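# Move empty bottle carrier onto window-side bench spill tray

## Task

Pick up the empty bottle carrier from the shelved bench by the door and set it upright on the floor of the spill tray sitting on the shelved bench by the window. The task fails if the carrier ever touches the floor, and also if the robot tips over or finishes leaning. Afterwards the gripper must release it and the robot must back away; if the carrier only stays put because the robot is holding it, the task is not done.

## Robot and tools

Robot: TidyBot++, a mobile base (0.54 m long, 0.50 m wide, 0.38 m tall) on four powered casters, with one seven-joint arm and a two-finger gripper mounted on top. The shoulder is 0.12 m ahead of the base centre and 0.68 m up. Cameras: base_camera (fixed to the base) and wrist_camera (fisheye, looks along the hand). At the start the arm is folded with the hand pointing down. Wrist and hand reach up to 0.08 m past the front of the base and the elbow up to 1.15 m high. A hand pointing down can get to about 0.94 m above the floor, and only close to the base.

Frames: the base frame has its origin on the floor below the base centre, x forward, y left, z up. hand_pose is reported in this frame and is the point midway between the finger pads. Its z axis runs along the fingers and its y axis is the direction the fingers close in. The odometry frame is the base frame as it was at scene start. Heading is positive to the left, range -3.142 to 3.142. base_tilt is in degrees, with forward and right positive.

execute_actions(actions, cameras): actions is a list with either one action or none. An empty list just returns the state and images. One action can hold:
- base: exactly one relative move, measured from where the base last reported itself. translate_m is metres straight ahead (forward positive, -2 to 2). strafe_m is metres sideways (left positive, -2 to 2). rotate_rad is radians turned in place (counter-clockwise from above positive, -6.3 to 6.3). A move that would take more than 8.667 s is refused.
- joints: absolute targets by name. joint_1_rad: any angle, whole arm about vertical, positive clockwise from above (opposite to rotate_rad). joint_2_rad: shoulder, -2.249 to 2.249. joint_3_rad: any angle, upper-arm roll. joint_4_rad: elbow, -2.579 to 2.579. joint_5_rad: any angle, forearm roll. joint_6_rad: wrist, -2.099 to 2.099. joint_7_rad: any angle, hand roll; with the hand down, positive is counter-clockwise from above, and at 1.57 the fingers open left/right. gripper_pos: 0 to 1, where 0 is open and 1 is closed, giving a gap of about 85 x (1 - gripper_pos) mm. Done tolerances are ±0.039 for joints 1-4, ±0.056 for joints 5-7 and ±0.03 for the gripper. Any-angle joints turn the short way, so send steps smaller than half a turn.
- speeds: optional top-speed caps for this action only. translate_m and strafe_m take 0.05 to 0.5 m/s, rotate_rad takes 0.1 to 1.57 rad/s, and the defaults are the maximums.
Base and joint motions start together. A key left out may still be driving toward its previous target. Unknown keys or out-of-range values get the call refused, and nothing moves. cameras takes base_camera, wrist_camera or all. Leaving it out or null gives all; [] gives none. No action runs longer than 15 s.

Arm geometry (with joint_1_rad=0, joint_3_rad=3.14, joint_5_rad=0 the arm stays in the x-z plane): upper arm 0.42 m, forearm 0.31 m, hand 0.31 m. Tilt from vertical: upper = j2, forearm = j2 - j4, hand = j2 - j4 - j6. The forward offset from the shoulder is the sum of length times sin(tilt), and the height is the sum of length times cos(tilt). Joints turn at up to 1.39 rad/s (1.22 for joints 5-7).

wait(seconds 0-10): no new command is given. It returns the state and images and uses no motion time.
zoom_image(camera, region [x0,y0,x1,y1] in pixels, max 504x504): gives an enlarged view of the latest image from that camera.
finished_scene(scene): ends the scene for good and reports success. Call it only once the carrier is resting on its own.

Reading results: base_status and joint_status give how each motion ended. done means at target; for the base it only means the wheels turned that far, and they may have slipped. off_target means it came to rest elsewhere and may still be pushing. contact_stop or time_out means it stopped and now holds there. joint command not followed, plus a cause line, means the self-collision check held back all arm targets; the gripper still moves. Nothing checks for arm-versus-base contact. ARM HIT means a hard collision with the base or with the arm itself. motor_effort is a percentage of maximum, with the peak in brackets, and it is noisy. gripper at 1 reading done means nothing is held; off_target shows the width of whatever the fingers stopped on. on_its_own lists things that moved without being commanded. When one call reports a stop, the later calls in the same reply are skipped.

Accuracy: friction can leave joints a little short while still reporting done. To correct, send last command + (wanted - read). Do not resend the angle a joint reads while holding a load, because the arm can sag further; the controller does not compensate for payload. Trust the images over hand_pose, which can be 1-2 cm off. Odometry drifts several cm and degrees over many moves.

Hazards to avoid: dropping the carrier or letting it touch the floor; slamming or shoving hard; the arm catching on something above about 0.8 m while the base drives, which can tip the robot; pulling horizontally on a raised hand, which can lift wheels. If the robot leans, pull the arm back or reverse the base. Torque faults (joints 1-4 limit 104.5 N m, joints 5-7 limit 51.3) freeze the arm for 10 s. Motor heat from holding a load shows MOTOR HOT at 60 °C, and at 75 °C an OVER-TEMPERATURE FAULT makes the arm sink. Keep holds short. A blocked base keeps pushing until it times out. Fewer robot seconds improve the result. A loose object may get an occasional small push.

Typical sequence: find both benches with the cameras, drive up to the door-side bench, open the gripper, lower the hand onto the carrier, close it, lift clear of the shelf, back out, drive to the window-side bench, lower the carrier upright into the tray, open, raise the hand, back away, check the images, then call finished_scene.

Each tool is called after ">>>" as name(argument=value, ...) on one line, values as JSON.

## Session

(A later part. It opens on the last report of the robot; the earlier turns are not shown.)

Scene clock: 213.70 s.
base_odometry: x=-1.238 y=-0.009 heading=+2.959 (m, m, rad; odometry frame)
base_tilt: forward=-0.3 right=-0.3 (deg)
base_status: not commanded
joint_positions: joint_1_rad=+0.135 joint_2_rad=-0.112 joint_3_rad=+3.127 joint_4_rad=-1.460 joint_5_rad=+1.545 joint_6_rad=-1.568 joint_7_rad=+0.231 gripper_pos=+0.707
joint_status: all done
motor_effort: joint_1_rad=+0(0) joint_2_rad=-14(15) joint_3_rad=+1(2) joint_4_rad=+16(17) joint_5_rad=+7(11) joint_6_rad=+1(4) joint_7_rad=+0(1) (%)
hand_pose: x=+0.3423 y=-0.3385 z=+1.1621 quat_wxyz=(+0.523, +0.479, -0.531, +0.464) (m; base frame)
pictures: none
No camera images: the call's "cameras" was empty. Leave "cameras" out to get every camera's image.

Contact. Release.

>>> execute_actions(actions=[{"joints":{"gripper_pos":0}}], cameras=["wrist_camera"])

>>> execute_actions(actions=[{"base":{"strafe_m":0.2}}], cameras=["wrist_camera"])

>>> execute_actions(actions=[{"base":{"translate_m":-0.5},"joints":{"joint_7_rad":0.9}}], cameras=["wrist_camera"])

Scene clock: 223.60 s.
base_odometry: x=-1.238 y=-0.009 heading=+2.959 (m, m, rad; odometry frame)
base_tilt: forward=-0.3 right=-0.3 (deg)
base_status: not commanded
joint_positions: joint_1_rad=+0.135 joint_2_rad=-0.115 joint_3_rad=+3.127 joint_4_rad=-1.460 joint_5_rad=+1.545 joint_6_rad=-1.568 joint_7_rad=+0.231 gripper_pos=+0.000
joint_status: all done
motor_effort: joint_1_rad=-2(0) joint_2_rad=-13(13) joint_3_rad=+0(1) joint_4_rad=+17(16) joint_5_rad=+8(8) joint_6_rad=+3(3) joint_7_rad=+0(1) (%)
hand_pose: x=+0.3406 y=-0.3384 z=+1.1629 quat_wxyz=(+0.522, +0.478, -0.532, +0.465) (m; base frame)
pictures: wrist_camera
camera_calibration (this result's frames):
wrist_camera: T_world_to_cam=[[-0.990051, 0.137279, -0.0308736, 0.413962], [0.0325845, 0.010232, -0.999417, 1.2129], [-0.136883, -0.99048, -0.0146034, -0.136141], [0, 0, 0, 1]] pos_world=[0.351686, -0.204084, 1.22299]
Images, in order (width x height): wrist_camera 644x476.

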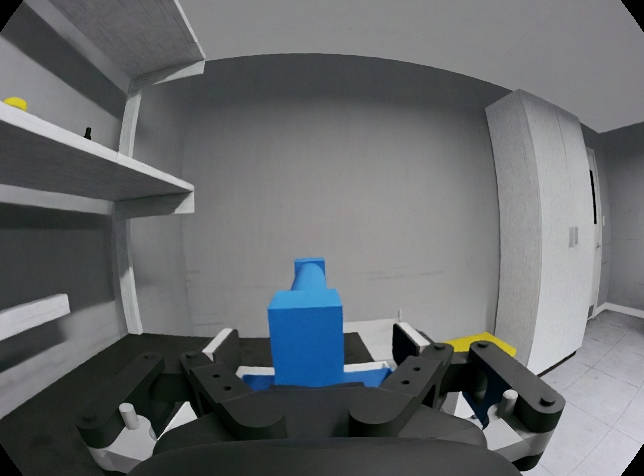

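Scene clock: 225.20 s.
base_odometry: x=-1.275 y=-0.206 heading=+2.959 (m, m, rad; odometry frame)
base_tilt: forward=-0.3 right=-0.3 (deg)
base_status: done
joint_positions: joint_1_rad=+0.135 joint_2_rad=-0.117 joint_3_rad=+3.128 joint_4_rad=-1.460 joint_5_rad=+1.545 joint_6_rad=-1.568 joint_7_rad=+0.231 gripper_pos=+0.000
joint_status: not commanded
motor_effort: joint_1_rad=-2(0) joint_2_rad=-13(13) joint_3_rad=+0(1) joint_4_rad=+15(17) joint_5_rad=+8(8) joint_6_rad=+3(2) joint_7_rad=+1(1) (%)
hand_pose: x=+0.3395 y=-0.3384 z=+1.1633 quat_wxyz=(+0.522, +0.477, -0.532, +0.465) (m; base frame)
pictures: wrist_camera
camera_calibration (this result's frames):
wrist_camera: T_world_to_cam=[[-0.989917, 0.137858, -0.032555, 0.41503], [0.0342632, 0.0100354, -0.999362, 1.21265], [-0.137444, -0.990401, -0.0146577, -0.136038], [0, 0, 0, 1]] pos_world=[0.350598, -0.204117, 1.22339]
Images, in order (width x height): wrist_camera 644x476.

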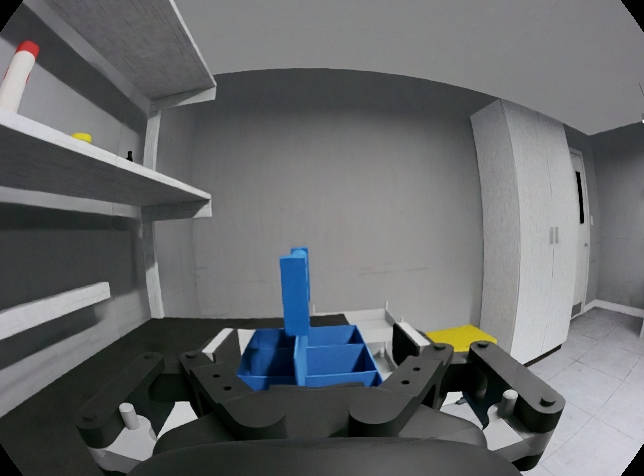

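Scene clock: 227.57 s.
base_odometry: x=-0.783 y=-0.297 heading=+2.959 (m, m, rad; odometry frame)
base_tilt: forward=-0.3 right=-0.3 (deg)
base_status: done
joint_positions: joint_1_rad=+0.135 joint_2_rad=-0.136 joint_3_rad=+3.128 joint_4_rad=-1.462 joint_5_rad=+1.545 joint_6_rad=-1.568 joint_7_rad=+0.882 gripper_pos=+0.000
joint_status: all done
motor_effort: joint_1_rad=-2(3) joint_2_rad=-10(16) joint_3_rad=-1(2) joint_4_rad=+15(16) joint_5_rad=+8(8) joint_6_rad=+3(3) joint_7_rad=+0(0) (%)
hand_pose: x=+0.3307 y=-0.3372 z=+1.1676 quat_wxyz=(+0.641, +0.619, -0.357, +0.279) (m; base frame)
pictures: wrist_camera
camera_calibration (this result's frames):
wrist_camera: T_world_to_cam=[[-0.817914, 0.104852, 0.565706, -0.360234], [-0.561044, 0.0724742, -0.824607, 1.23116], [-0.127461, -0.991843, -0.000450912, -0.156378], [0, 0, 0, 1]] pos_world=[0.376161, -0.206559, 1.21894]
Images, in order (width x height): wrist_camera 644x476.

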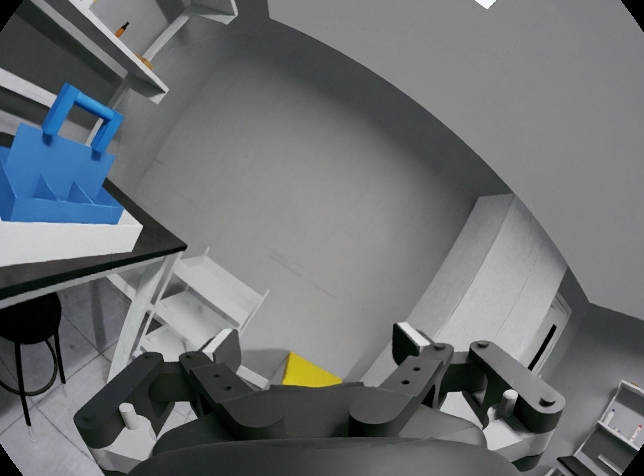

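>>> execute_actions(actions=[{"joints":{"joint_1_rad":-0.7,"joint_7_rad":0.23}}], cameras=["wrist_camera"])

>>> zoom_image(camera="wrist_camera", region=[0, 130, 320, 400])

Scene clock: 233.00 s.
base_odometry: x=-0.783 y=-0.297 heading=+2.959 (m, m, rad; odometry frame)
base_tilt: forward=-0.3 right=-0.3 (deg)
base_status: not commanded
joint_positions: joint_1_rad=-0.689 joint_2_rad=-0.136 joint_3_rad=+3.128 joint_4_rad=-1.462 joint_5_rad=+1.545 joint_6_rad=-1.568 joint_7_rad=+0.268 gripper_pos=+0.000
joint_status: all done
motor_effort: joint_1_rad=-1(1) joint_2_rad=-11(13) joint_3_rad=+0(2) joint_4_rad=+16(17) joint_5_rad=+8(8) joint_6_rad=+3(3) joint_7_rad=+1(0) (%)
hand_pose: x=+0.5103 y=-0.0739 z=+1.1676 quat_wxyz=(+0.299, +0.653, -0.290, +0.632) (m; base frame)
pictures: wrist_camera
camera_calibration (this result's frames):
wrist_camera: T_world_to_cam=[[-0.77369, -0.633456, -0.0117505, 0.356156], [0.000405112, 0.018052, -0.999837, 1.2269], [0.633564, -0.773568, -0.01371, -0.229003], [0, 0, 0, 1]] pos_world=[0.420145, 0.0263117, 1.22774]
Images, in order (width x height): wrist_camera 644x476.

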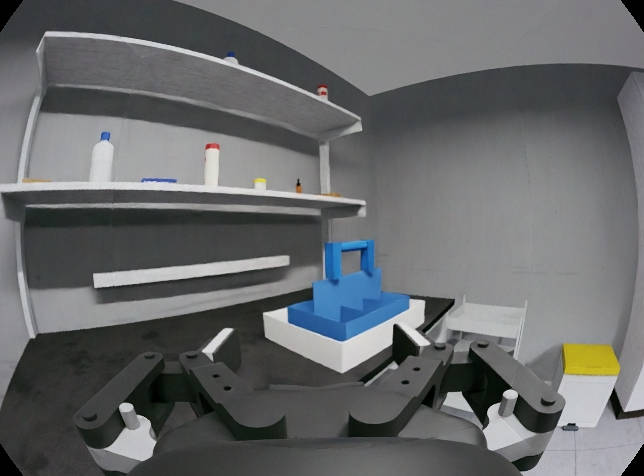

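Region (0, 130, 320, 400) of wrist_camera's 644x476 image, scaled by 1.575; it fills the top 425 rows of this view, and the rest is white.

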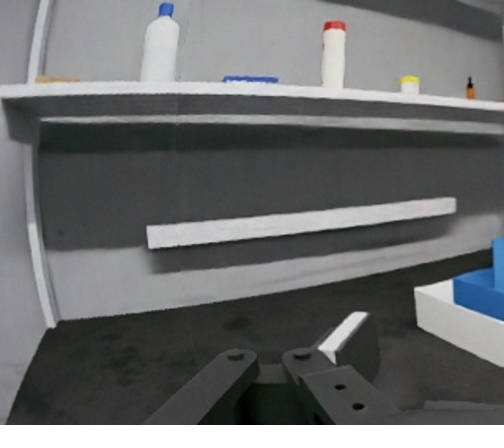

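Inside and upright.

>>> finished_scene(scene=1)

The scene is finished: the task was done.


## Next scene

The same job, from a new start.

>>> execute_actions(actions=[{"joints":{"joint_2_rad":-0.5,"joint_4_rad":-2.2,"joint_6_rad":0.0,"joint_7_rad":1.57}}])

Scene clock: 1.47 s.
base_odometry: x=+0.000 y=+0.000 heading=+0.000 (m, m, rad; odometry frame)
base_tilt: forward=-0.3 right=-0.3 (deg)
base_status: not commanded
joint_positions: joint_1_rad=-0.017 joint_2_rad=-0.487 joint_3_rad=+3.127 joint_4_rad=-2.209 joint_5_rad=+0.016 joint_6_rad=-0.015 joint_7_rad=+1.614 gripper_pos=+0.000
joint_status: all done
motor_effort: joint_1_rad=-1(2) joint_2_rad=-5(6) joint_3_rad=+0(0) joint_4_rad=+21(21) joint_5_rad=+0(0) joint_6_rad=+9(9) joint_7_rad=+1(0) (%)
hand_pose: x=+0.5395 y=+0.0160 z=+0.9546 quat_wxyz=(+0.012, +0.763, +0.036, +0.646) (m; base frame)
pictures: base_camera, wrist_camera
camera_calibration (this result's frames):
wrist_camera: T_world_to_cam=[[0.00886919, -0.999384, 0.0339537, -0.0267527], [-0.155859, -0.0349216, -0.987162, 1.08529], [0.98774, 0.00346336, -0.156072, -0.248515], [0, 0, 0, 1]] pos_world=[0.414858, 0.0120248, 1.03348]
Images, in order (width x height): base_camera 644x364, wrist_camera 644x476.

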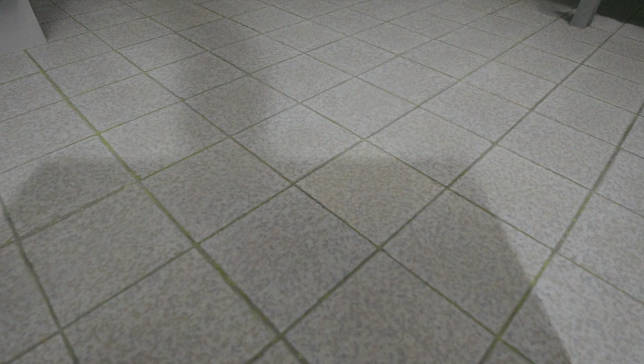

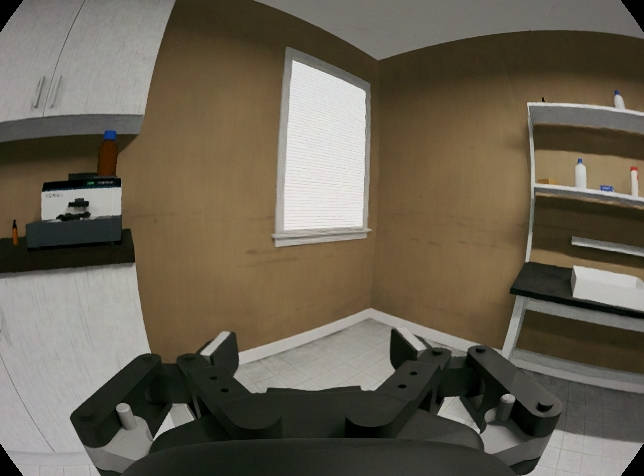

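>>> execute_actions(actions=[{"base":{"rotate_rad":2.4}}])

Scene clock: 6.17 s.
base_odometry: x=+0.000 y=+0.000 heading=+2.398 (m, m, rad; odometry frame)
base_tilt: forward=-0.3 right=-0.3 (deg)
base_status: done
joint_positions: joint_1_rad=-0.018 joint_2_rad=-0.487 joint_3_rad=+3.127 joint_4_rad=-2.209 joint_5_rad=+0.016 joint_6_rad=-0.015 joint_7_rad=+1.614 gripper_pos=+0.000
joint_status: not commanded
motor_effort: joint_1_rad=-2(3) joint_2_rad=-4(5) joint_3_rad=+0(1) joint_4_rad=+22(22) joint_5_rad=+0(1) joint_6_rad=+9(9) joint_7_rad=+1(1) (%)
hand_pose: x=+0.5395 y=+0.0158 z=+0.9546 quat_wxyz=(+0.012, +0.763, +0.036, +0.646) (m; base frame)
pictures: base_camera, wrist_camera
camera_calibration (this result's frames):
wrist_camera: T_world_to_cam=[[0.00841202, -0.999396, 0.0337052, -0.0265289], [-0.155879, -0.0346049, -0.98717, 1.08531], [0.98774, 0.00305017, -0.156076, -0.248518], [0, 0, 0, 1]] pos_world=[0.414871, 0.011802, 1.03349]
Images, in order (width x height): base_camera 644x364, wrist_camera 644x476.

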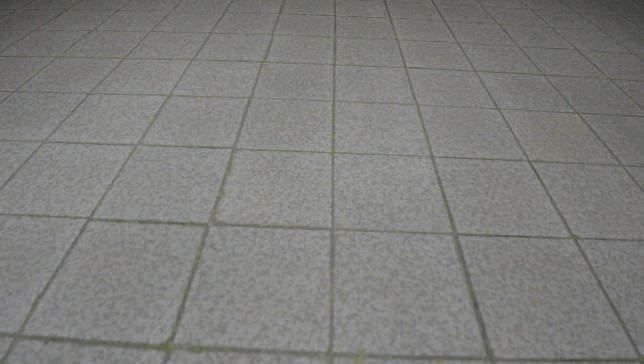

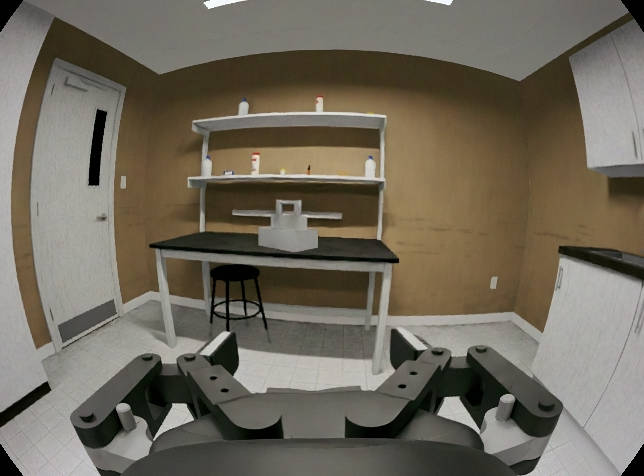

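>>> execute_actions(actions=[{"base":{"translate_m":0.95}}])

Scene clock: 12.03 s.
base_odometry: x=-0.701 y=+0.642 heading=+2.399 (m, m, rad; odometry frame)
base_tilt: forward=-0.3 right=-0.3 (deg)
base_status: done
joint_positions: joint_1_rad=-0.018 joint_2_rad=-0.491 joint_3_rad=+3.127 joint_4_rad=-2.209 joint_5_rad=+0.016 joint_6_rad=-0.015 joint_7_rad=+1.614 gripper_pos=+0.000
joint_status: not commanded
motor_effort: joint_1_rad=-2(1) joint_2_rad=-3(7) joint_3_rad=+0(2) joint_4_rad=+21(21) joint_5_rad=+0(0) joint_6_rad=+9(9) joint_7_rad=+1(1) (%)
hand_pose: x=+0.5383 y=+0.0157 z=+0.9564 quat_wxyz=(+0.012, +0.761, +0.036, +0.647) (m; base frame)
pictures: base_camera, wrist_camera
camera_calibration (this result's frames):
wrist_camera: T_world_to_cam=[[0.0082759, -0.999399, 0.0336701, -0.0264888], [-0.151675, -0.0345362, -0.987827, 1.08525], [0.988396, 0.00306825, -0.151869, -0.251464], [0, 0, 0, 1]] pos_world=[0.413371, 0.0117793, 1.03475]
Images, in order (width x height): base_camera 644x364, wrist_camera 644x476.

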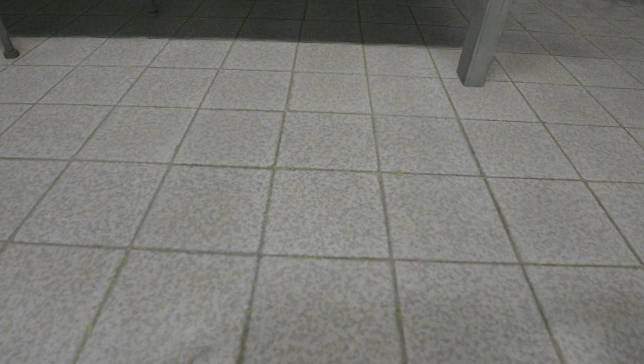

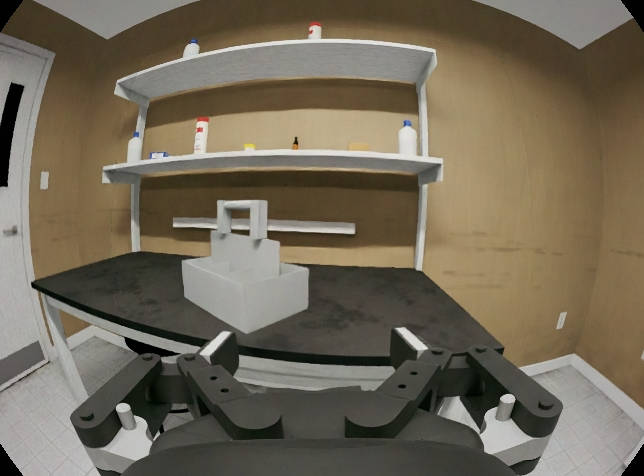

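>>> zoom_image(camera="wrist_camera", region=[150, 180, 350, 350])

Region (150, 180, 350, 350) of wrist_camera's 644x476 image, scaled by 2.520; it fills the top 428 rows of this view, and the rest is white.

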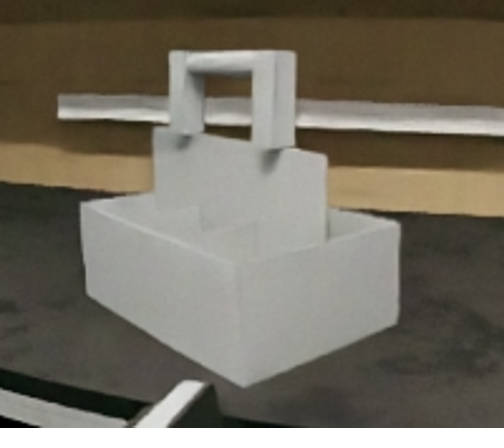

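>>> execute_actions(actions=[{"base":{"strafe_m":-0.345},"joints":{"joint_1_rad":-0.95,"joint_2_rad":-0.42,"joint_4_rad":-2.2,"joint_6_rad":0.23,"joint_7_rad":1.53,"joint_3_rad":3.17,"joint_5_rad":-0.03}}], cameras=[])

>>> execute_actions(actions=[{"base":{"translate_m":0.53}}])

Scene clock: 27.90 s.
base_odometry: x=-0.468 y=+0.896 heading=+2.400 (m, m, rad; odometry frame)
base_tilt: forward=-0.3 right=-0.3 (deg)
base_status: done
joint_positions: joint_1_rad=-0.938 joint_2_rad=-0.441 joint_3_rad=+3.158 joint_4_rad=-2.209 joint_5_rad=+0.005 joint_6_rad=+0.202 joint_7_rad=+1.574 gripper_pos=+0.000
joint_status: all done
motor_effort: joint_1_rad=-2(0) joint_2_rad=-6(6) joint_3_rad=+0(3) joint_4_rad=+22(22) joint_5_rad=+0(0) joint_6_rad=+9(9) joint_7_rad=+1(2) (%)
hand_pose: x=+0.3848 y=+0.3510 z=+1.0019 quat_wxyz=(-0.315, +0.631, +0.315, +0.634) (m; base frame)
pictures: none
No camera images: the call's "cameras" was empty. Leave "cameras" out to get every camera's image.

Scene clock: 30.27 s.
base_odometry: x=-0.859 y=+1.255 heading=+2.400 (m, m, rad; odometry frame)
base_tilt: forward=-0.3 right=-0.3 (deg)
base_status: done
joint_positions: joint_1_rad=-0.939 joint_2_rad=-0.433 joint_3_rad=+3.165 joint_4_rad=-2.209 joint_5_rad=+0.004 joint_6_rad=+0.204 joint_7_rad=+1.574 gripper_pos=+0.000
joint_status: not commanded
motor_effort: joint_1_rad=-1(1) joint_2_rad=-7(8) joint_3_rad=-1(2) joint_4_rad=+22(22) joint_5_rad=-1(1) joint_6_rad=+9(10) joint_7_rad=+1(1) (%)
hand_pose: x=+0.3891 y=+0.3507 z=+0.9993 quat_wxyz=(-0.314, +0.635, +0.313, +0.633) (m; base frame)
pictures: base_camera, wrist_camera
camera_calibration (this result's frames):
wrist_camera: T_world_to_cam=[[0.778505, -0.626485, -0.0380441, -0.0507233], [-0.0256688, 0.0287836, -0.999256, 1.05681], [0.627114, 0.778902, 0.00632708, -0.388062], [0, 0, 0, 1]] pos_world=[0.309974, 0.240066, 1.05655]
Images, in order (width x height): base_camera 644x364, wrist_camera 644x476.

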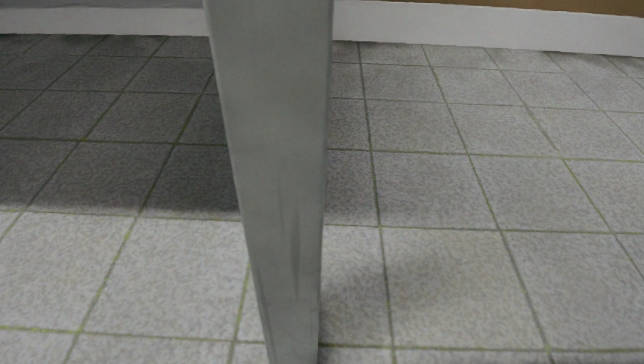

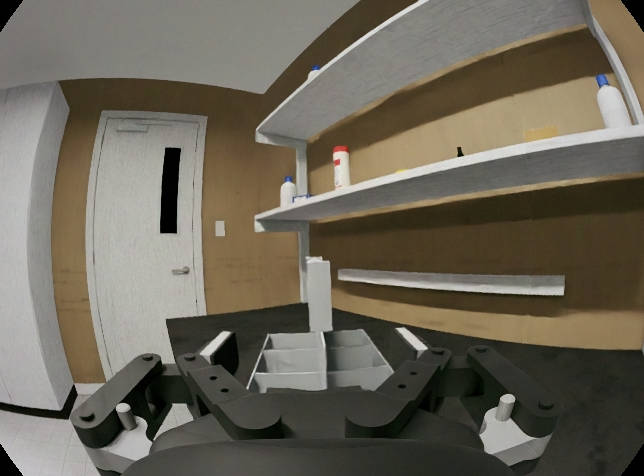

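>>> execute_actions(actions=[{"joints":{"joint_2_rad":0.06,"joint_4_rad":-1.87,"joint_6_rad":0.40}}], cameras=["wrist_camera"])

Scene clock: 35.80 s.
base_odometry: x=-0.859 y=+1.255 heading=+2.400 (m, m, rad; odometry frame)
base_tilt: forward=-0.3 right=-0.3 (deg)
base_status: not commanded
joint_positions: joint_1_rad=-0.939 joint_2_rad=+0.052 joint_3_rad=+3.165 joint_4_rad=-1.894 joint_5_rad=+0.004 joint_6_rad=+0.372 joint_7_rad=+1.574 gripper_pos=+0.000
joint_status: all done
motor_effort: joint_1_rad=-2(2) joint_2_rad=-23(26) joint_3_rad=-1(0) joint_4_rad=+21(22) joint_5_rad=+0(1) joint_6_rad=+9(9) joint_7_rad=+1(1) (%)
hand_pose: x=+0.4986 y=+0.4979 z=+0.9856 quat_wxyz=(-0.310, +0.634, +0.316, +0.634) (m; base frame)
pictures: wrist_camera
camera_calibration (this result's frames):
wrist_camera: T_world_to_cam=[[0.777833, -0.627887, -0.0270985, -0.0540745], [-0.0183949, 0.0203543, -0.999624, 1.04258], [0.628202, 0.778038, 0.00428235, -0.569419], [0, 0, 0, 1]] pos_world=[0.418949, 0.387856, 1.04316]
Images, in order (width x height): wrist_camera 644x476.

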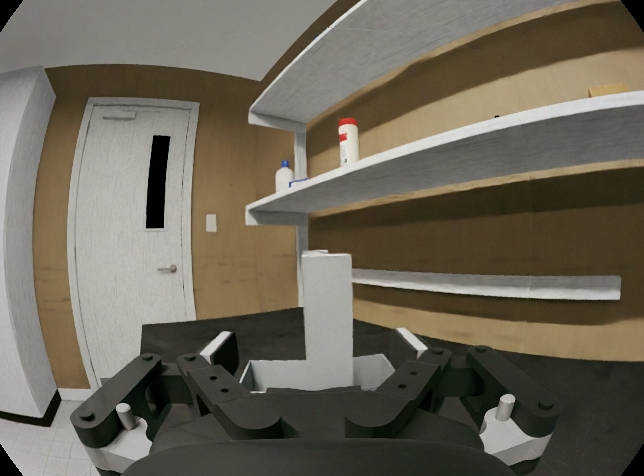

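>>> execute_actions(actions=[{"joints":{"joint_2_rad":0.176,"joint_4_rad":-1.738}}], cameras=["wrist_camera"])

>>> execute_actions(actions=[{"joints":{"gripper_pos":1}}], cameras=["wrist_camera"])

Scene clock: 41.60 s.
base_odometry: x=-0.859 y=+1.255 heading=+2.400 (m, m, rad; odometry frame)
base_tilt: forward=-0.3 right=-0.4 (deg)
base_status: not commanded
joint_positions: joint_1_rad=-0.939 joint_2_rad=+0.164 joint_3_rad=+3.165 joint_4_rad=-1.756 joint_5_rad=+0.004 joint_6_rad=+0.374 joint_7_rad=+1.574 gripper_pos=+0.000
joint_status: all done
motor_effort: joint_1_rad=-2(2) joint_2_rad=-28(29) joint_3_rad=+0(1) joint_4_rad=+22(22) joint_5_rad=+0(0) joint_6_rad=+9(10) joint_7_rad=+1(1) (%)
hand_pose: x=+0.5279 y=+0.5377 z=+0.9973 quat_wxyz=(-0.314, +0.624, +0.313, +0.644) (m; base frame)
pictures: wrist_camera
camera_calibration (this result's frames):
wrist_camera: T_world_to_cam=[[0.778573, -0.627048, -0.0251932, -0.0542798], [0.00118756, 0.0416171, -0.999133, 1.03182], [0.627553, 0.777868, 0.0331466, -0.64711], [0, 0, 0, 1]] pos_world=[0.447131, 0.426388, 1.05101]
Images, in order (width x height): wrist_camera 644x476.

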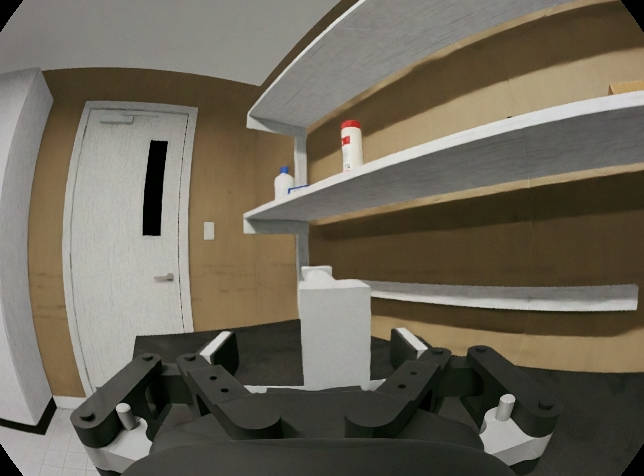

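Scene clock: 42.70 s.
base_odometry: x=-0.859 y=+1.255 heading=+2.400 (m, m, rad; odometry frame)
base_tilt: forward=-0.3 right=-0.4 (deg)
base_status: not commanded
joint_positions: joint_1_rad=-0.939 joint_2_rad=+0.164 joint_3_rad=+3.165 joint_4_rad=-1.756 joint_5_rad=+0.004 joint_6_rad=+0.374 joint_7_rad=+1.574 gripper_pos=+0.706
joint_status: gripper_pos off_target (ended at +0.706, target +1.000)
motor_effort: joint_1_rad=-2(3) joint_2_rad=-28(29) joint_3_rad=-1(3) joint_4_rad=+21(21) joint_5_rad=-2(1) joint_6_rad=+10(9) joint_7_rad=-1(1) (%)
hand_pose: x=+0.5278 y=+0.5377 z=+0.9974 quat_wxyz=(-0.314, +0.624, +0.313, +0.644) (m; base frame)
pictures: wrist_camera
camera_calibration (this result's frames):
wrist_camera: T_world_to_cam=[[0.778552, -0.62706, -0.0255419, -0.0538837], [0.000926408, 0.0418473, -0.999124, 1.03183], [0.62758, 0.777846, 0.0331612, -0.647126], [0, 0, 0, 1]] pos_world=[0.447118, 0.426396, 1.05101]
Images, in order (width x height): wrist_camera 644x476.

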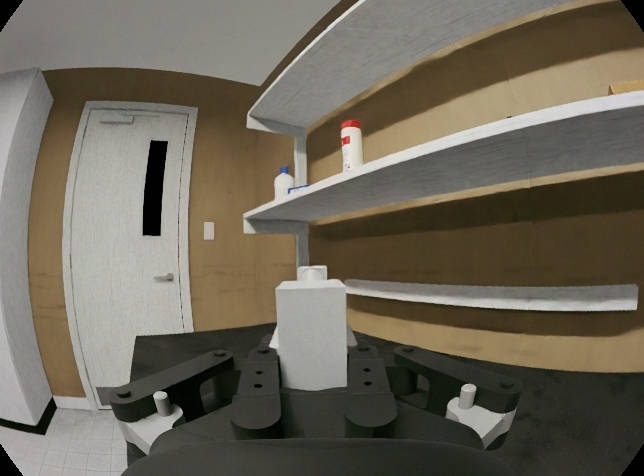

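>>> execute_actions(actions=[{"joints":{"joint_2_rad":-0.1,"joint_4_rad":-1.75,"joint_6_rad":0.12}}], cameras=[])

>>> execute_actions(actions=[{"base":{"translate_m":-1.9}}], cameras=[])

>>> execute_actions(actions=[{"base":{"rotate_rad":3.07},"joints":{"joint_1_rad":0.0,"joint_2_rad":-0.03,"joint_3_rad":3.12,"joint_4_rad":-1.38,"joint_5_rad":1.60,"joint_6_rad":-1.57,"joint_7_rad":1.1}}])

Scene clock: 60.77 s.
base_odometry: x=-0.859 y=+1.255 heading=+2.400 (m, m, rad; odometry frame)
base_tilt: forward=-0.3 right=-0.3 (deg)
base_status: not commanded
joint_positions: joint_1_rad=-0.939 joint_2_rad=-0.078 joint_3_rad=+3.165 joint_4_rad=-1.760 joint_5_rad=+0.004 joint_6_rad=+0.122 joint_7_rad=+1.574 gripper_pos=+0.706
joint_status: all done
motor_effort: joint_1_rad=-1(2) joint_2_rad=-24(34) joint_3_rad=+0(1) joint_4_rad=+25(26) joint_5_rad=+0(1) joint_6_rad=+13(13) joint_7_rad=+1(1) (%)
hand_pose: x=+0.4784 y=+0.4694 z=+1.0702 quat_wxyz=(-0.313, +0.630, +0.313, +0.639) (m; base frame)
pictures: none
No camera images: the call's "cameras" was empty. Leave "cameras" out to get every camera's image.

Scene clock: 65.93 s.
base_odometry: x=+0.543 y=-0.029 heading=+2.400 (m, m, rad; odometry frame)
base_tilt: forward=-0.3 right=-0.3 (deg)
base_status: done
joint_positions: joint_1_rad=-0.944 joint_2_rad=-0.077 joint_3_rad=+3.170 joint_4_rad=-1.761 joint_5_rad=+0.004 joint_6_rad=+0.117 joint_7_rad=+1.573 gripper_pos=+0.706
joint_status: not commanded
motor_effort: joint_1_rad=-2(5) joint_2_rad=-23(27) joint_3_rad=-1(2) joint_4_rad=+26(27) joint_5_rad=-1(1) joint_6_rad=+13(14) joint_7_rad=+0(1) (%)
hand_pose: x=+0.4788 y=+0.4694 z=+1.0669 quat_wxyz=(-0.312, +0.633, +0.313, +0.636) (m; base frame)
pictures: none
No camera images: the call's "cameras" was empty. Leave "cameras" out to get every camera's image.

Scene clock: 69.17 s.
base_odometry: x=+0.542 y=-0.029 heading=-0.815 (m, m, rad; odometry frame)
base_tilt: forward=-0.3 right=-0.3 (deg)
base_status: done
joint_positions: joint_1_rad=-0.010 joint_2_rad=-0.031 joint_3_rad=+3.122 joint_4_rad=-1.407 joint_5_rad=+1.548 joint_6_rad=-1.547 joint_7_rad=+1.134 gripper_pos=+0.706
joint_status: all done
motor_effort: joint_1_rad=-2(5) joint_2_rad=-17(25) joint_3_rad=+0(3) joint_4_rad=+17(26) joint_5_rad=+12(12) joint_6_rad=+3(13) joint_7_rad=+2(2) (%)
hand_pose: x=+0.4320 y=-0.3007 z=+1.1575 quat_wxyz=(+0.660, +0.684, -0.202, +0.237) (m; base frame)
pictures: base_camera, wrist_camera
camera_calibration (this result's frames):
wrist_camera: T_world_to_cam=[[-0.619217, -0.0238944, 0.784856, -0.653682], [-0.783707, -0.0432073, -0.619626, 1.10114], [0.0487171, -0.99878, 0.0080285, -0.195228], [0, 0, 0, 1]] pos_world=[0.46771, -0.163032, 1.19691]
Images, in order (width x height): base_camera 644x364, wrist_camera 644x476.

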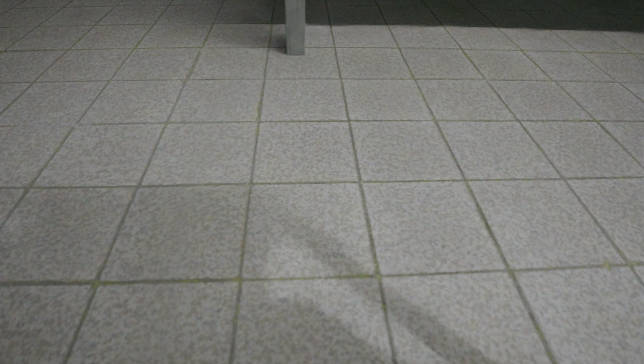

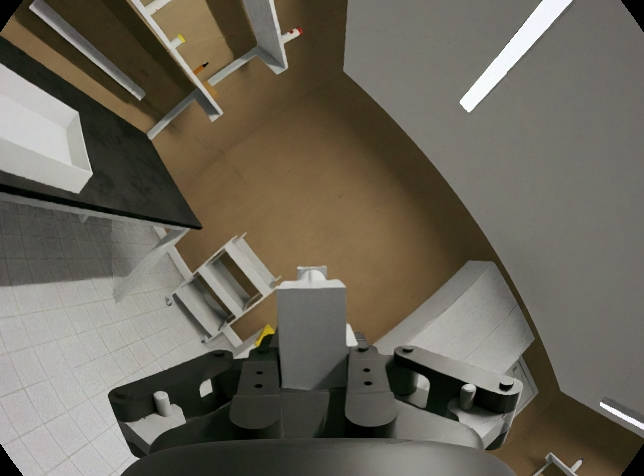

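>>> execute_actions(actions=[{"base":{"translate_m":0.45}}])

>>> zoom_image(camera="wrist_camera", region=[0, 100, 320, 400])

Scene clock: 73.93 s.
base_odometry: x=+0.852 y=-0.356 heading=-0.814 (m, m, rad; odometry frame)
base_tilt: forward=-0.3 right=-0.3 (deg)
base_status: done
joint_positions: joint_1_rad=-0.010 joint_2_rad=-0.020 joint_3_rad=+3.122 joint_4_rad=-1.406 joint_5_rad=+1.548 joint_6_rad=-1.552 joint_7_rad=+1.133 gripper_pos=+0.706
joint_status: not commanded
motor_effort: joint_1_rad=-2(3) joint_2_rad=-17(21) joint_3_rad=+0(2) joint_4_rad=+17(18) joint_5_rad=+12(12) joint_6_rad=+3(4) joint_7_rad=+2(2) (%)
hand_pose: x=+0.4352 y=-0.3009 z=+1.1543 quat_wxyz=(+0.661, +0.685, -0.201, +0.232) (m; base frame)
pictures: base_camera, wrist_camera
camera_calibration (this result's frames):
wrist_camera: T_world_to_cam=[[-0.612092, -0.0205427, 0.79052, -0.657812], [-0.789629, -0.0381984, -0.612394, 1.09737], [0.0427768, -0.999059, 0.00715983, -0.192032], [0, 0, 0, 1]] pos_world=[0.472086, -0.163447, 1.19341]
Images, in order (width x height): base_camera 644x364, wrist_camera 644x476.

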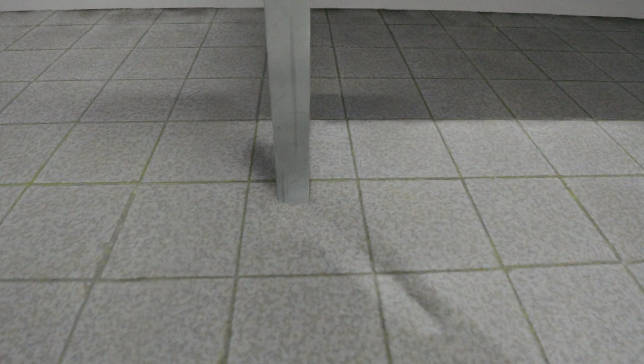

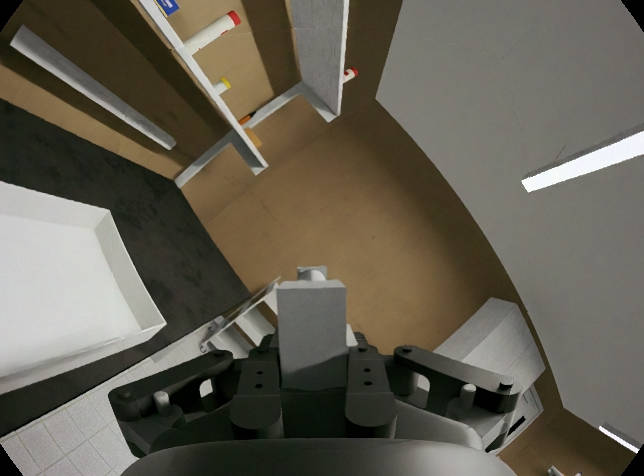

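Region (0, 100, 320, 400) of wrist_camera's 644x476 image, scaled by 1.575; it fills the top 472 rows of this view, and the rest is white.

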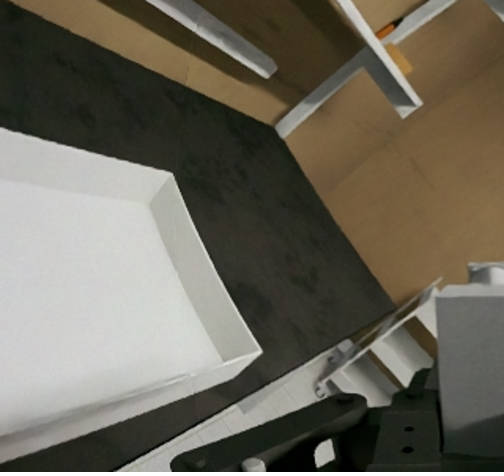

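>>> execute_actions(actions=[{"base":{"strafe_m":-0.06},"joints":{"joint_1_rad":0.085,"joint_7_rad":0.16}}], cameras=[])

>>> execute_actions(actions=[{"base":{"translate_m":0.2},"joints":{"joint_2_rad":0.25,"joint_4_rad":-1.12}}])

Scene clock: 86.00 s.
base_odometry: x=+0.808 y=-0.397 heading=-0.814 (m, m, rad; odometry frame)
base_tilt: forward=-0.3 right=-0.3 (deg)
base_status: done
joint_positions: joint_1_rad=+0.072 joint_2_rad=-0.020 joint_3_rad=+3.123 joint_4_rad=-1.406 joint_5_rad=+1.548 joint_6_rad=-1.553 joint_7_rad=+0.180 gripper_pos=+0.706
joint_status: all done
motor_effort: joint_1_rad=-2(0) joint_2_rad=-18(20) joint_3_rad=+0(2) joint_4_rad=+19(19) joint_5_rad=+11(12) joint_6_rad=+3(4) joint_7_rad=+1(1) (%)
hand_pose: x=+0.4093 y=-0.3259 z=+1.1543 quat_wxyz=(+0.502, +0.495, -0.514, +0.489) (m; base frame)
pictures: none
No camera images: the call's "cameras" was empty. Leave "cameras" out to get every camera's image.

Scene clock: 87.80 s.
base_odometry: x=+0.946 y=-0.543 heading=-0.814 (m, m, rad; odometry frame)
base_tilt: forward=-0.3 right=-0.3 (deg)
base_status: done
joint_positions: joint_1_rad=+0.076 joint_2_rad=+0.278 joint_3_rad=+3.121 joint_4_rad=-1.152 joint_5_rad=+1.549 joint_6_rad=-1.556 joint_7_rad=+0.180 gripper_pos=+0.706
joint_status: all done
motor_effort: joint_1_rad=-2(1) joint_2_rad=-31(36) joint_3_rad=+0(2) joint_4_rad=+19(20) joint_5_rad=+12(14) joint_6_rad=+2(5) joint_7_rad=+0(0) (%)
hand_pose: x=+0.5325 y=-0.3364 z=+1.1225 quat_wxyz=(+0.512, +0.506, -0.506, +0.474) (m; base frame)
pictures: base_camera, wrist_camera
camera_calibration (this result's frames):
wrist_camera: T_world_to_cam=[[-0.997916, 0.0644419, 0.00331751, 0.543778], [-0.00225902, 0.0164915, -0.999861, 1.18745], [-0.0644877, -0.997785, -0.0163116, -0.147548], [0, 0, 0, 1]] pos_world=[0.535813, -0.201846, 1.18308]
Images, in order (width x height): base_camera 644x364, wrist_camera 644x476.

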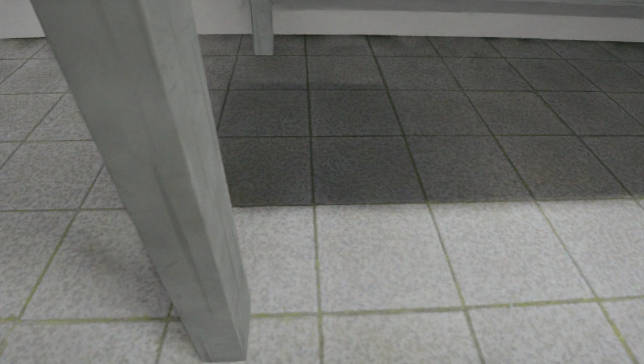

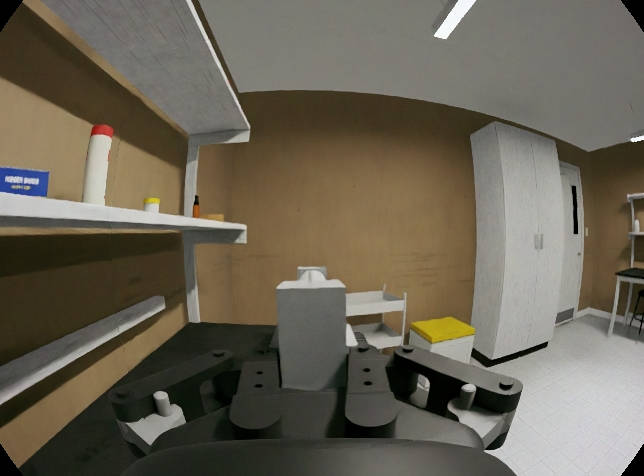

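>>> execute_actions(actions=[{"joints":{"joint_2_rad":0.24,"joint_4_rad":-1.51,"joint_7_rad":-0.21,"joint_5_rad":1.64}}], cameras=[])

Scene clock: 92.97 s.
base_odometry: x=+0.946 y=-0.543 heading=-0.814 (m, m, rad; odometry frame)
base_tilt: forward=-0.3 right=-0.3 (deg)
base_status: not commanded
joint_positions: joint_1_rad=+0.076 joint_2_rad=+0.276 joint_3_rad=+3.121 joint_4_rad=-1.501 joint_5_rad=+1.580 joint_6_rad=-1.556 joint_7_rad=-0.169 gripper_pos=+0.706
joint_status: joint_5_rad off_target (ended at +1.580, target +1.640); the others done
motor_effort: joint_1_rad=-1(2) joint_2_rad=-30(32) joint_3_rad=+2(1) joint_4_rad=+18(19) joint_5_rad=+11(13) joint_6_rad=-2(2) joint_7_rad=+0(1) (%)
hand_pose: x=+0.5277 y=-0.3356 z=+1.0225 quat_wxyz=(+0.519, +0.499, -0.501, +0.481) (m; base frame)
pictures: none
No camera images: the call's "cameras" was empty. Leave "cameras" out to get every camera's image.

>>> execute_actions(actions=[{"joints":{"joint_4_rad":-1.58,"joint_7_rad":-0.27,"joint_5_rad":1.62}}], cameras=[])

Scene clock: 95.83 s.
base_odometry: x=+0.946 y=-0.543 heading=-0.814 (m, m, rad; odometry frame)
base_tilt: forward=-0.3 right=-0.3 (deg)
base_status: not commanded
joint_positions: joint_1_rad=+0.076 joint_2_rad=+0.260 joint_3_rad=+3.121 joint_4_rad=-1.557 joint_5_rad=+1.591 joint_6_rad=-1.556 joint_7_rad=-0.234 gripper_pos=+0.706
joint_status: all done
motor_effort: joint_1_rad=-1(1) joint_2_rad=-26(30) joint_3_rad=+1(1) joint_4_rad=+16(17) joint_5_rad=+7(11) joint_6_rad=-2(2) joint_7_rad=+2(1) (%)
hand_pose: x=+0.5194 y=-0.3349 z=+1.0150 quat_wxyz=(+0.515, +0.491, -0.503, +0.490) (m; base frame)
pictures: none
No camera images: the call's "cameras" was empty. Leave "cameras" out to get every camera's image.

>>> execute_actions(actions=[{"joints":{"gripper_pos":0}}], cameras=[])

>>> execute_actions(actions=[{"base":{"strafe_m":0.15}}], cameras=["wrist_camera"])

>>> execute_actions(actions=[{"base":{"translate_m":-0.5},"joints":{"joint_2_rad":-0.1,"joint_4_rad":-1.5,"joint_7_rad":0.2,"joint_6_rad":-1.0}}], cameras=["wrist_camera"])

Scene clock: 102.60 s.
base_odometry: x=+0.946 y=-0.543 heading=-0.814 (m, m, rad; odometry frame)
base_tilt: forward=-0.3 right=-0.3 (deg)
base_status: not commanded
joint_positions: joint_1_rad=+0.076 joint_2_rad=+0.260 joint_3_rad=+3.121 joint_4_rad=-1.557 joint_5_rad=+1.591 joint_6_rad=-1.556 joint_7_rad=-0.234 gripper_pos=+0.000
joint_status: all done
motor_effort: joint_1_rad=-2(1) joint_2_rad=-27(28) joint_3_rad=+0(1) joint_4_rad=+16(16) joint_5_rad=+8(7) joint_6_rad=-1(2) joint_7_rad=+1(1) (%)
hand_pose: x=+0.5194 y=-0.3349 z=+1.0150 quat_wxyz=(+0.515, +0.491, -0.503, +0.490) (m; base frame)
pictures: none
No camera images: the call's "cameras" was empty. Leave "cameras" out to get every camera's image.

Scene clock: 104.07 s.
base_odometry: x=+1.055 y=-0.440 heading=-0.814 (m, m, rad; odometry frame)
base_tilt: forward=-0.3 right=-0.3 (deg)
base_status: done
joint_positions: joint_1_rad=+0.079 joint_2_rad=+0.259 joint_3_rad=+3.120 joint_4_rad=-1.558 joint_5_rad=+1.591 joint_6_rad=-1.556 joint_7_rad=-0.234 gripper_pos=+0.000
joint_status: not commanded
motor_effort: joint_1_rad=-1(1) joint_2_rad=-26(28) joint_3_rad=+1(3) joint_4_rad=+17(16) joint_5_rad=+8(7) joint_6_rad=-2(2) joint_7_rad=+1(0) (%)
hand_pose: x=+0.5185 y=-0.3357 z=+1.0150 quat_wxyz=(+0.516, +0.491, -0.504, +0.490) (m; base frame)
pictures: wrist_camera
camera_calibration (this result's frames):
wrist_camera: T_world_to_cam=[[-0.99767, 0.064139, -0.0232607, 0.556875], [0.0219893, -0.0204568, -0.999549, 1.05462], [-0.0645859, -0.997731, 0.0189988, -0.185297], [0, 0, 0, 1]] pos_world=[0.52042, -0.199019, 1.07062]
Images, in order (width x height): wrist_camera 644x476.

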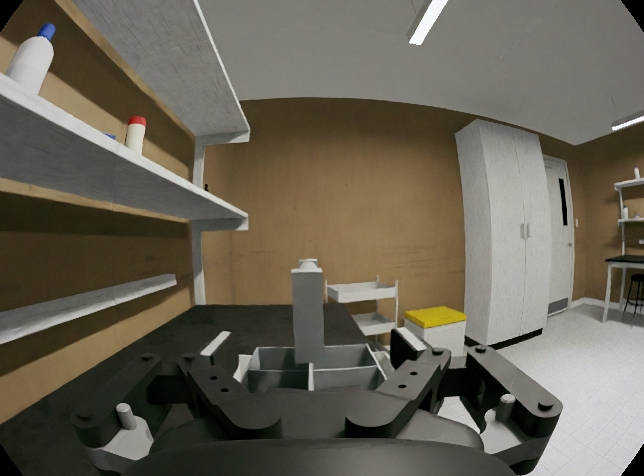

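Scene clock: 106.43 s.
base_odometry: x=+0.712 y=-0.076 heading=-0.815 (m, m, rad; odometry frame)
base_tilt: forward=-0.3 right=-0.3 (deg)
base_status: done
joint_positions: joint_1_rad=+0.079 joint_2_rad=-0.107 joint_3_rad=+3.120 joint_4_rad=-1.517 joint_5_rad=+1.592 joint_6_rad=-1.027 joint_7_rad=+0.159 gripper_pos=+0.000
joint_status: all done
motor_effort: joint_1_rad=-2(1) joint_2_rad=-15(31) joint_3_rad=-1(2) joint_4_rad=+18(20) joint_5_rad=+7(9) joint_6_rad=+2(3) joint_7_rad=+0(0) (%)
hand_pose: x=+0.5266 y=-0.2879 z=+1.1818 quat_wxyz=(+0.396, +0.578, -0.338, +0.628) (m; base frame)
pictures: wrist_camera
camera_calibration (this result's frames):
wrist_camera: T_world_to_cam=[[-0.899012, -0.437897, -0.00488116, 0.347546], [0.0528621, -0.0974488, -0.993836, 1.17697], [0.434722, -0.893728, 0.110756, -0.481735], [0, 0, 0, 1]] pos_world=[0.459652, -0.163656, 1.22477]
Images, in order (width x height): wrist_camera 644x476.

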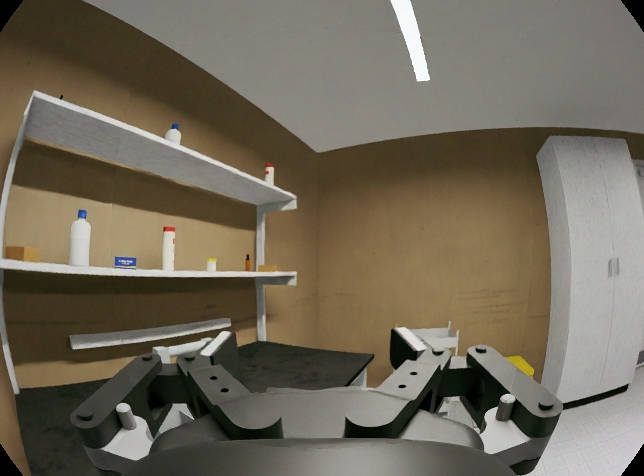

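>>> execute_actions(actions=[{"joints":{"joint_7_rad":1.2}}], cameras=["wrist_camera"])

Scene clock: 110.50 s.
base_odometry: x=+0.712 y=-0.076 heading=-0.815 (m, m, rad; odometry frame)
base_tilt: forward=-0.3 right=-0.3 (deg)
base_status: not commanded
joint_positions: joint_1_rad=+0.079 joint_2_rad=-0.107 joint_3_rad=+3.120 joint_4_rad=-1.517 joint_5_rad=+1.592 joint_6_rad=-1.027 joint_7_rad=+1.178 gripper_pos=+0.000
joint_status: all done
motor_effort: joint_1_rad=-1(2) joint_2_rad=-16(16) joint_3_rad=+0(1) joint_4_rad=+19(19) joint_5_rad=+7(7) joint_6_rad=+2(2) joint_7_rad=+1(0) (%)
hand_pose: x=+0.5266 y=-0.2879 z=+1.1818 quat_wxyz=(+0.652, +0.670, -0.013, +0.355) (m; base frame)
pictures: wrist_camera
camera_calibration (this result's frames):
wrist_camera: T_world_to_cam=[[-0.518949, -0.142688, 0.842812, -0.769409], [-0.725982, -0.44694, -0.52268, 0.929666], [0.451266, -0.883111, 0.12835, -0.508182], [0, 0, 0, 1]] pos_world=[0.504962, -0.143063, 1.19961]
Images, in order (width x height): wrist_camera 644x476.

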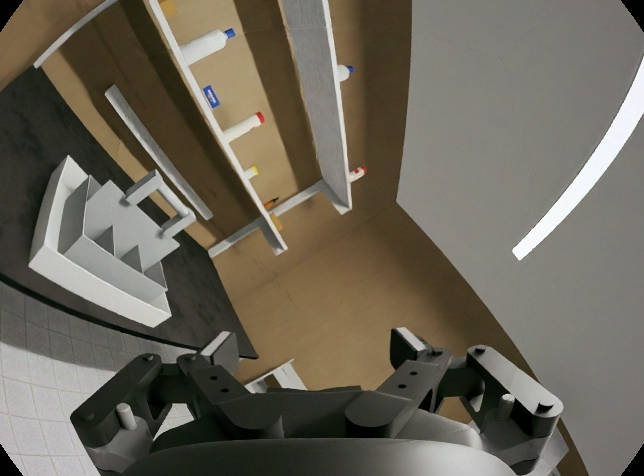

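>>> zoom_image(camera="wrist_camera", region=[10, 140, 230, 340])

Region (10, 140, 230, 340) of wrist_camera's 644x476 image, scaled by 2.291; it fills the top 458 rows of this view, and the rest is white.

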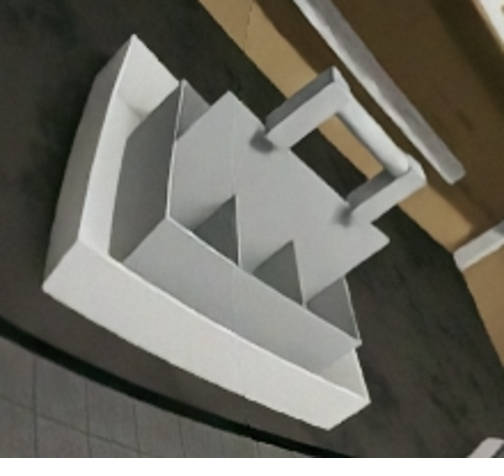

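Inside the tray.

>>> finished_scene(scene=2)

The scene is finished: the task was done.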